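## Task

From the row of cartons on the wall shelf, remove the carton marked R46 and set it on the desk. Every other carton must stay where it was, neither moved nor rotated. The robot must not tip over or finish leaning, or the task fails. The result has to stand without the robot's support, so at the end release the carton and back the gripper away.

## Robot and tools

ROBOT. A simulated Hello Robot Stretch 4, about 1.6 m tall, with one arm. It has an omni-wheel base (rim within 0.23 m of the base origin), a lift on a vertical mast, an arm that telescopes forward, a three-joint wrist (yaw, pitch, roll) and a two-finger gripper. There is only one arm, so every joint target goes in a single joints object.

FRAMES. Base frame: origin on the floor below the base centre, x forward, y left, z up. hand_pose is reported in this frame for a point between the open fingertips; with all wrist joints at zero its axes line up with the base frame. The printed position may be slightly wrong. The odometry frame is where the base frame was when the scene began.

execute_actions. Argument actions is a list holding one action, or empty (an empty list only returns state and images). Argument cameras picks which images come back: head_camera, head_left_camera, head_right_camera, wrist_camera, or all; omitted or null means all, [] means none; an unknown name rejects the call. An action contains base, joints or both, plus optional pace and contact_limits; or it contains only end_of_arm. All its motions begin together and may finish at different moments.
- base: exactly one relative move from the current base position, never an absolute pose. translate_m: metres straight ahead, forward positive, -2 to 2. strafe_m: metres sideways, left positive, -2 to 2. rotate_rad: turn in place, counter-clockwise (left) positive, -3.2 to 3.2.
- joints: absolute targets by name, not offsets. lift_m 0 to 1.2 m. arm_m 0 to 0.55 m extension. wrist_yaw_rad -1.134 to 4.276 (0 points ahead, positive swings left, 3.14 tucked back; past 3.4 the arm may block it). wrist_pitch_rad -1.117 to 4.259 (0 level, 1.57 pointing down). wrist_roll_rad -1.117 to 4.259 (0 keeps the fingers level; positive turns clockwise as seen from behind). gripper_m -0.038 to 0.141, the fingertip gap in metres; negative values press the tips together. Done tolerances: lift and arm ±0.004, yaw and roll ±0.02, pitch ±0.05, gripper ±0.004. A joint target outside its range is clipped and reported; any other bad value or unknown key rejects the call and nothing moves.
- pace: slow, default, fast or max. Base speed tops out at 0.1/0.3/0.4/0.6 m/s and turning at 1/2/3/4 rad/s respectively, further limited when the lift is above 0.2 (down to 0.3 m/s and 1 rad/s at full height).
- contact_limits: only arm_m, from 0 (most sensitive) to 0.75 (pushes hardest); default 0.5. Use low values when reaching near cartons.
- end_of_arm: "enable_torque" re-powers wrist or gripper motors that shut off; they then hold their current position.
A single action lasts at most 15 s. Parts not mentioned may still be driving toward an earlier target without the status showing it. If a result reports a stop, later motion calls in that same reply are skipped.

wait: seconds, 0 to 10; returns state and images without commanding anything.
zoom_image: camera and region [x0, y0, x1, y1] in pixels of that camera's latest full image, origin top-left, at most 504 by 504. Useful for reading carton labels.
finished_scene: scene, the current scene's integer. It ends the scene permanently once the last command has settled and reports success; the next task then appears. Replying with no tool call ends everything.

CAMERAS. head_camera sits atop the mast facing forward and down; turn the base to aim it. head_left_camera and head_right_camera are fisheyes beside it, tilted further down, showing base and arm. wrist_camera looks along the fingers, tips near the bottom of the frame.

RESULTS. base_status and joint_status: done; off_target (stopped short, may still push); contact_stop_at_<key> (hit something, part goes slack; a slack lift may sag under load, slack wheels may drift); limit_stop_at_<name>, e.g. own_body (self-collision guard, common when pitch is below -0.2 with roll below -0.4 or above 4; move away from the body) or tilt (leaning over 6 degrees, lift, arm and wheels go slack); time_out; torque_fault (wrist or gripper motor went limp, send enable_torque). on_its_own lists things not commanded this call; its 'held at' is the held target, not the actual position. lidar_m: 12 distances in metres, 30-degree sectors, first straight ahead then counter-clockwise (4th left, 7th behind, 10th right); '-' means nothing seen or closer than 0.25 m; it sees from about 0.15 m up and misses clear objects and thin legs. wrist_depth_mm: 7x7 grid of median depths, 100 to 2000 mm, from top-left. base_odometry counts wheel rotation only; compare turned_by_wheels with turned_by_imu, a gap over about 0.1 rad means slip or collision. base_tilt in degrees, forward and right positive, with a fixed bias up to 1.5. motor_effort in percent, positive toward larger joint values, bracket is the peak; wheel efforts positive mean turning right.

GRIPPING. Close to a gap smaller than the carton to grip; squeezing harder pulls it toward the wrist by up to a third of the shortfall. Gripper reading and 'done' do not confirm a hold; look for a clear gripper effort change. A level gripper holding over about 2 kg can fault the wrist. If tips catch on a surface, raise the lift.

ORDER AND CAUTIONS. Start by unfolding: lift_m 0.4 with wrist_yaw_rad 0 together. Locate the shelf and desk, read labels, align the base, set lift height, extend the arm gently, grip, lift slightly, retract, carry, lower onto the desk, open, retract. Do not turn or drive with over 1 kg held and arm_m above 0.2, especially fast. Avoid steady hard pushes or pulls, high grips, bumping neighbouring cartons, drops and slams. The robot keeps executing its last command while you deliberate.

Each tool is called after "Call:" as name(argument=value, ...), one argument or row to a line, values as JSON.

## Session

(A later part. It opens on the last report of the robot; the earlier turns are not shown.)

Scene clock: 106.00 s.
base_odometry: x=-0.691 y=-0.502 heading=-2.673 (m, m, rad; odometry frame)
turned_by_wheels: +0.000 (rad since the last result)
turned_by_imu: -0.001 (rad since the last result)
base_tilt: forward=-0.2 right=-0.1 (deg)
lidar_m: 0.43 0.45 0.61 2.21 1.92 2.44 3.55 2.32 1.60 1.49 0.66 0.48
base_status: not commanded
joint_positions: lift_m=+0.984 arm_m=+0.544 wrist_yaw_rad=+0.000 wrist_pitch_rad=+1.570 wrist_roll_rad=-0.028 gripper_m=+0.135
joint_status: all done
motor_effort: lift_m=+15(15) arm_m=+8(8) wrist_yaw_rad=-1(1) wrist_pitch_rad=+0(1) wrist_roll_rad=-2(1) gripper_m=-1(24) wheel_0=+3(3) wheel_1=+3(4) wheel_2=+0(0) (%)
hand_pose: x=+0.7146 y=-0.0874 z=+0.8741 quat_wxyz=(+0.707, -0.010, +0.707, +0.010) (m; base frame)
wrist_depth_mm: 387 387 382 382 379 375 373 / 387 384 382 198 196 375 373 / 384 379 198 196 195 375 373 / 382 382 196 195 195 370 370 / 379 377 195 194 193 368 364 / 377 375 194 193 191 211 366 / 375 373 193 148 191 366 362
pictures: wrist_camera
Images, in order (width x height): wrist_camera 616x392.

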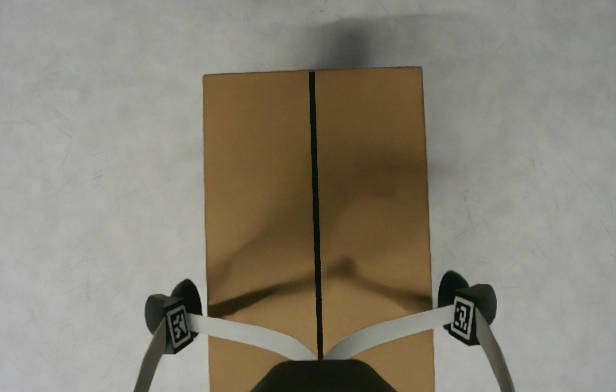

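The carton is released and resting on the desk. I'll lift clear, then retract.

Call:
execute_actions(
  actions=[
    {"joints": {"lift_m": 1.05}, "pace": "fast"},
  ],
  cameras=["wrist_camera"],
)

Call:
execute_actions(
  actions=[
    {"base": {"translate_m": -0.2}, "joints": {"arm_m": 0.01, "lift_m": 1.08}, "pace": "max"},
  ],
)

Scene clock: 108.30 s.
base_odometry: x=-0.691 y=-0.502 heading=-2.673 (m, m, rad; odometry frame)
turned_by_wheels: +0.000 (rad since the last result)
turned_by_imu: -0.001 (rad since the last result)
base_tilt: forward=-0.2 right=+0.0 (deg)
lidar_m: 0.42 0.46 0.60 2.19 1.93 2.45 3.55 2.34 1.59 1.47 0.68 0.45
base_status: not commanded
joint_positions: lift_m=+1.050 arm_m=+0.544 wrist_yaw_rad=+0.000 wrist_pitch_rad=+1.570 wrist_roll_rad=-0.028 gripper_m=+0.135
joint_status: all done
motor_effort: lift_m=+24(24) arm_m=+8(8) wrist_yaw_rad=-1(1) wrist_pitch_rad=+1(1) wrist_roll_rad=-1(2) gripper_m=+0(1) wheel_0=+3(4) wheel_1=+3(3) wheel_2=+0(0) (%)
hand_pose: x=+0.7146 y=-0.0874 z=+0.9394 quat_wxyz=(+0.707, -0.010, +0.707, +0.010) (m; base frame)
wrist_depth_mm: 455 452 452 445 442 442 439 / 455 452 449 445 439 442 436 / 449 449 445 262 260 436 433 / 449 445 439 260 259 436 430 / 445 442 439 258 258 430 433 / 445 439 257 257 256 211 424 / 439 439 436 148 342 427 424
pictures: wrist_camera
Images, in order (width x height): wrist_camera 616x392.

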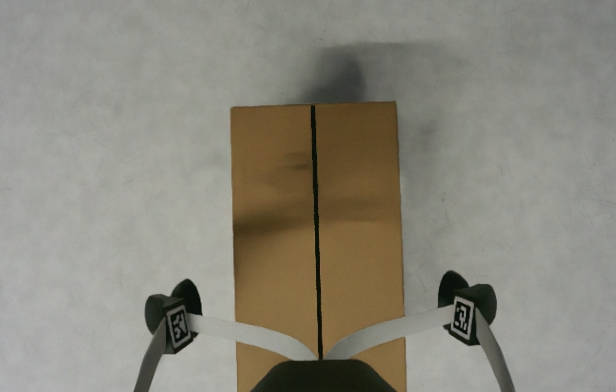

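Scene clock: 110.33 s.
base_odometry: x=-0.512 y=-0.412 heading=-2.673 (m, m, rad; odometry frame)
turned_by_wheels: +0.000 (rad since the last result)
turned_by_imu: +0.000 (rad since the last result)
base_tilt: forward=-0.2 right=-0.1 (deg)
lidar_m: 0.63 0.65 0.86 2.09 1.86 2.40 3.38 2.35 1.64 1.49 0.96 0.66
base_status: done
joint_positions: lift_m=+1.080 arm_m=+0.011 wrist_yaw_rad=+0.000 wrist_pitch_rad=+1.570 wrist_roll_rad=-0.028 gripper_m=+0.135
joint_status: all done
motor_effort: lift_m=+23(26) arm_m=-8(9) wrist_yaw_rad=+0(2) wrist_pitch_rad=+1(0) wrist_roll_rad=-1(1) gripper_m=-1(1) wheel_0=-2(9) wheel_1=-2(8) wheel_2=-2(12) (%)
hand_pose: x=+0.1825 y=-0.0874 z=+0.9694 quat_wxyz=(+0.707, -0.010, +0.707, +0.010) (m; base frame)
wrist_depth_mm: 1255 1205 1229 1205 1205 1182 1160 / 1229 1205 1182 1205 1205 1160 1182 / 1229 1205 1182 1182 1182 1205 1160 / 1205 1205 1205 1182 1160 1182 1160 / 1182 1205 1182 960 1160 1138 1160 / 1205 1182 960 976 1182 211 1182 / 1182 1182 1182 148 1160 1160 1160
pictures: head_camera, head_left_camera, head_right_camera, wrist_camera
Images, in order (width x height): head_camera 420x560, head_left_camera 420x672, head_right_camera 420x672, wrist_camera 616x392.

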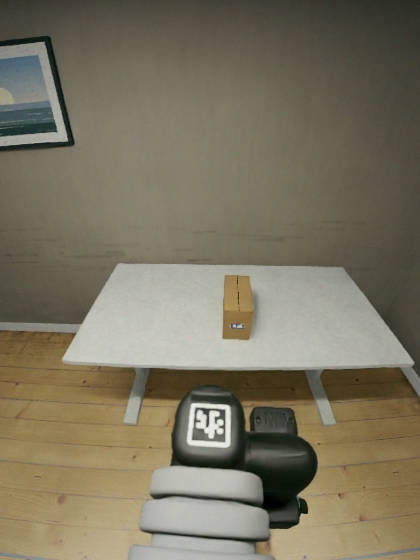

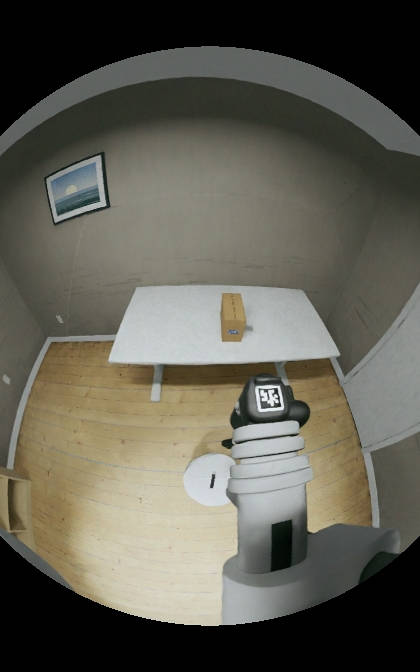

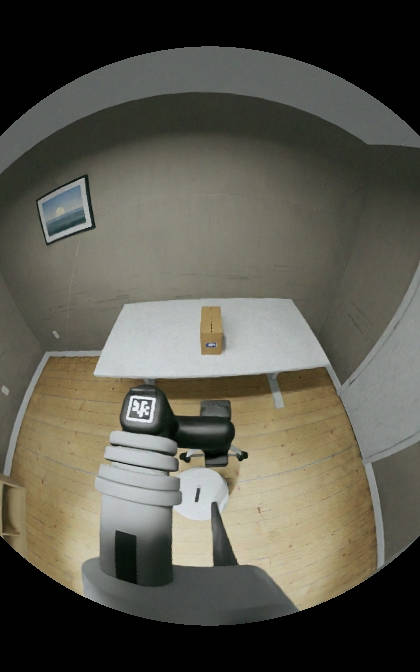

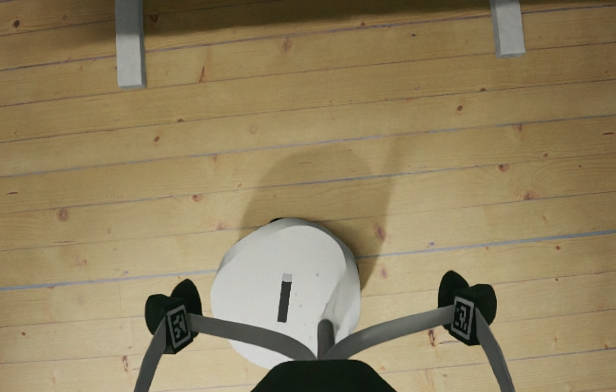

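Call:
finished_scene(
  scene=2,
)

The scene is finished: the task was done.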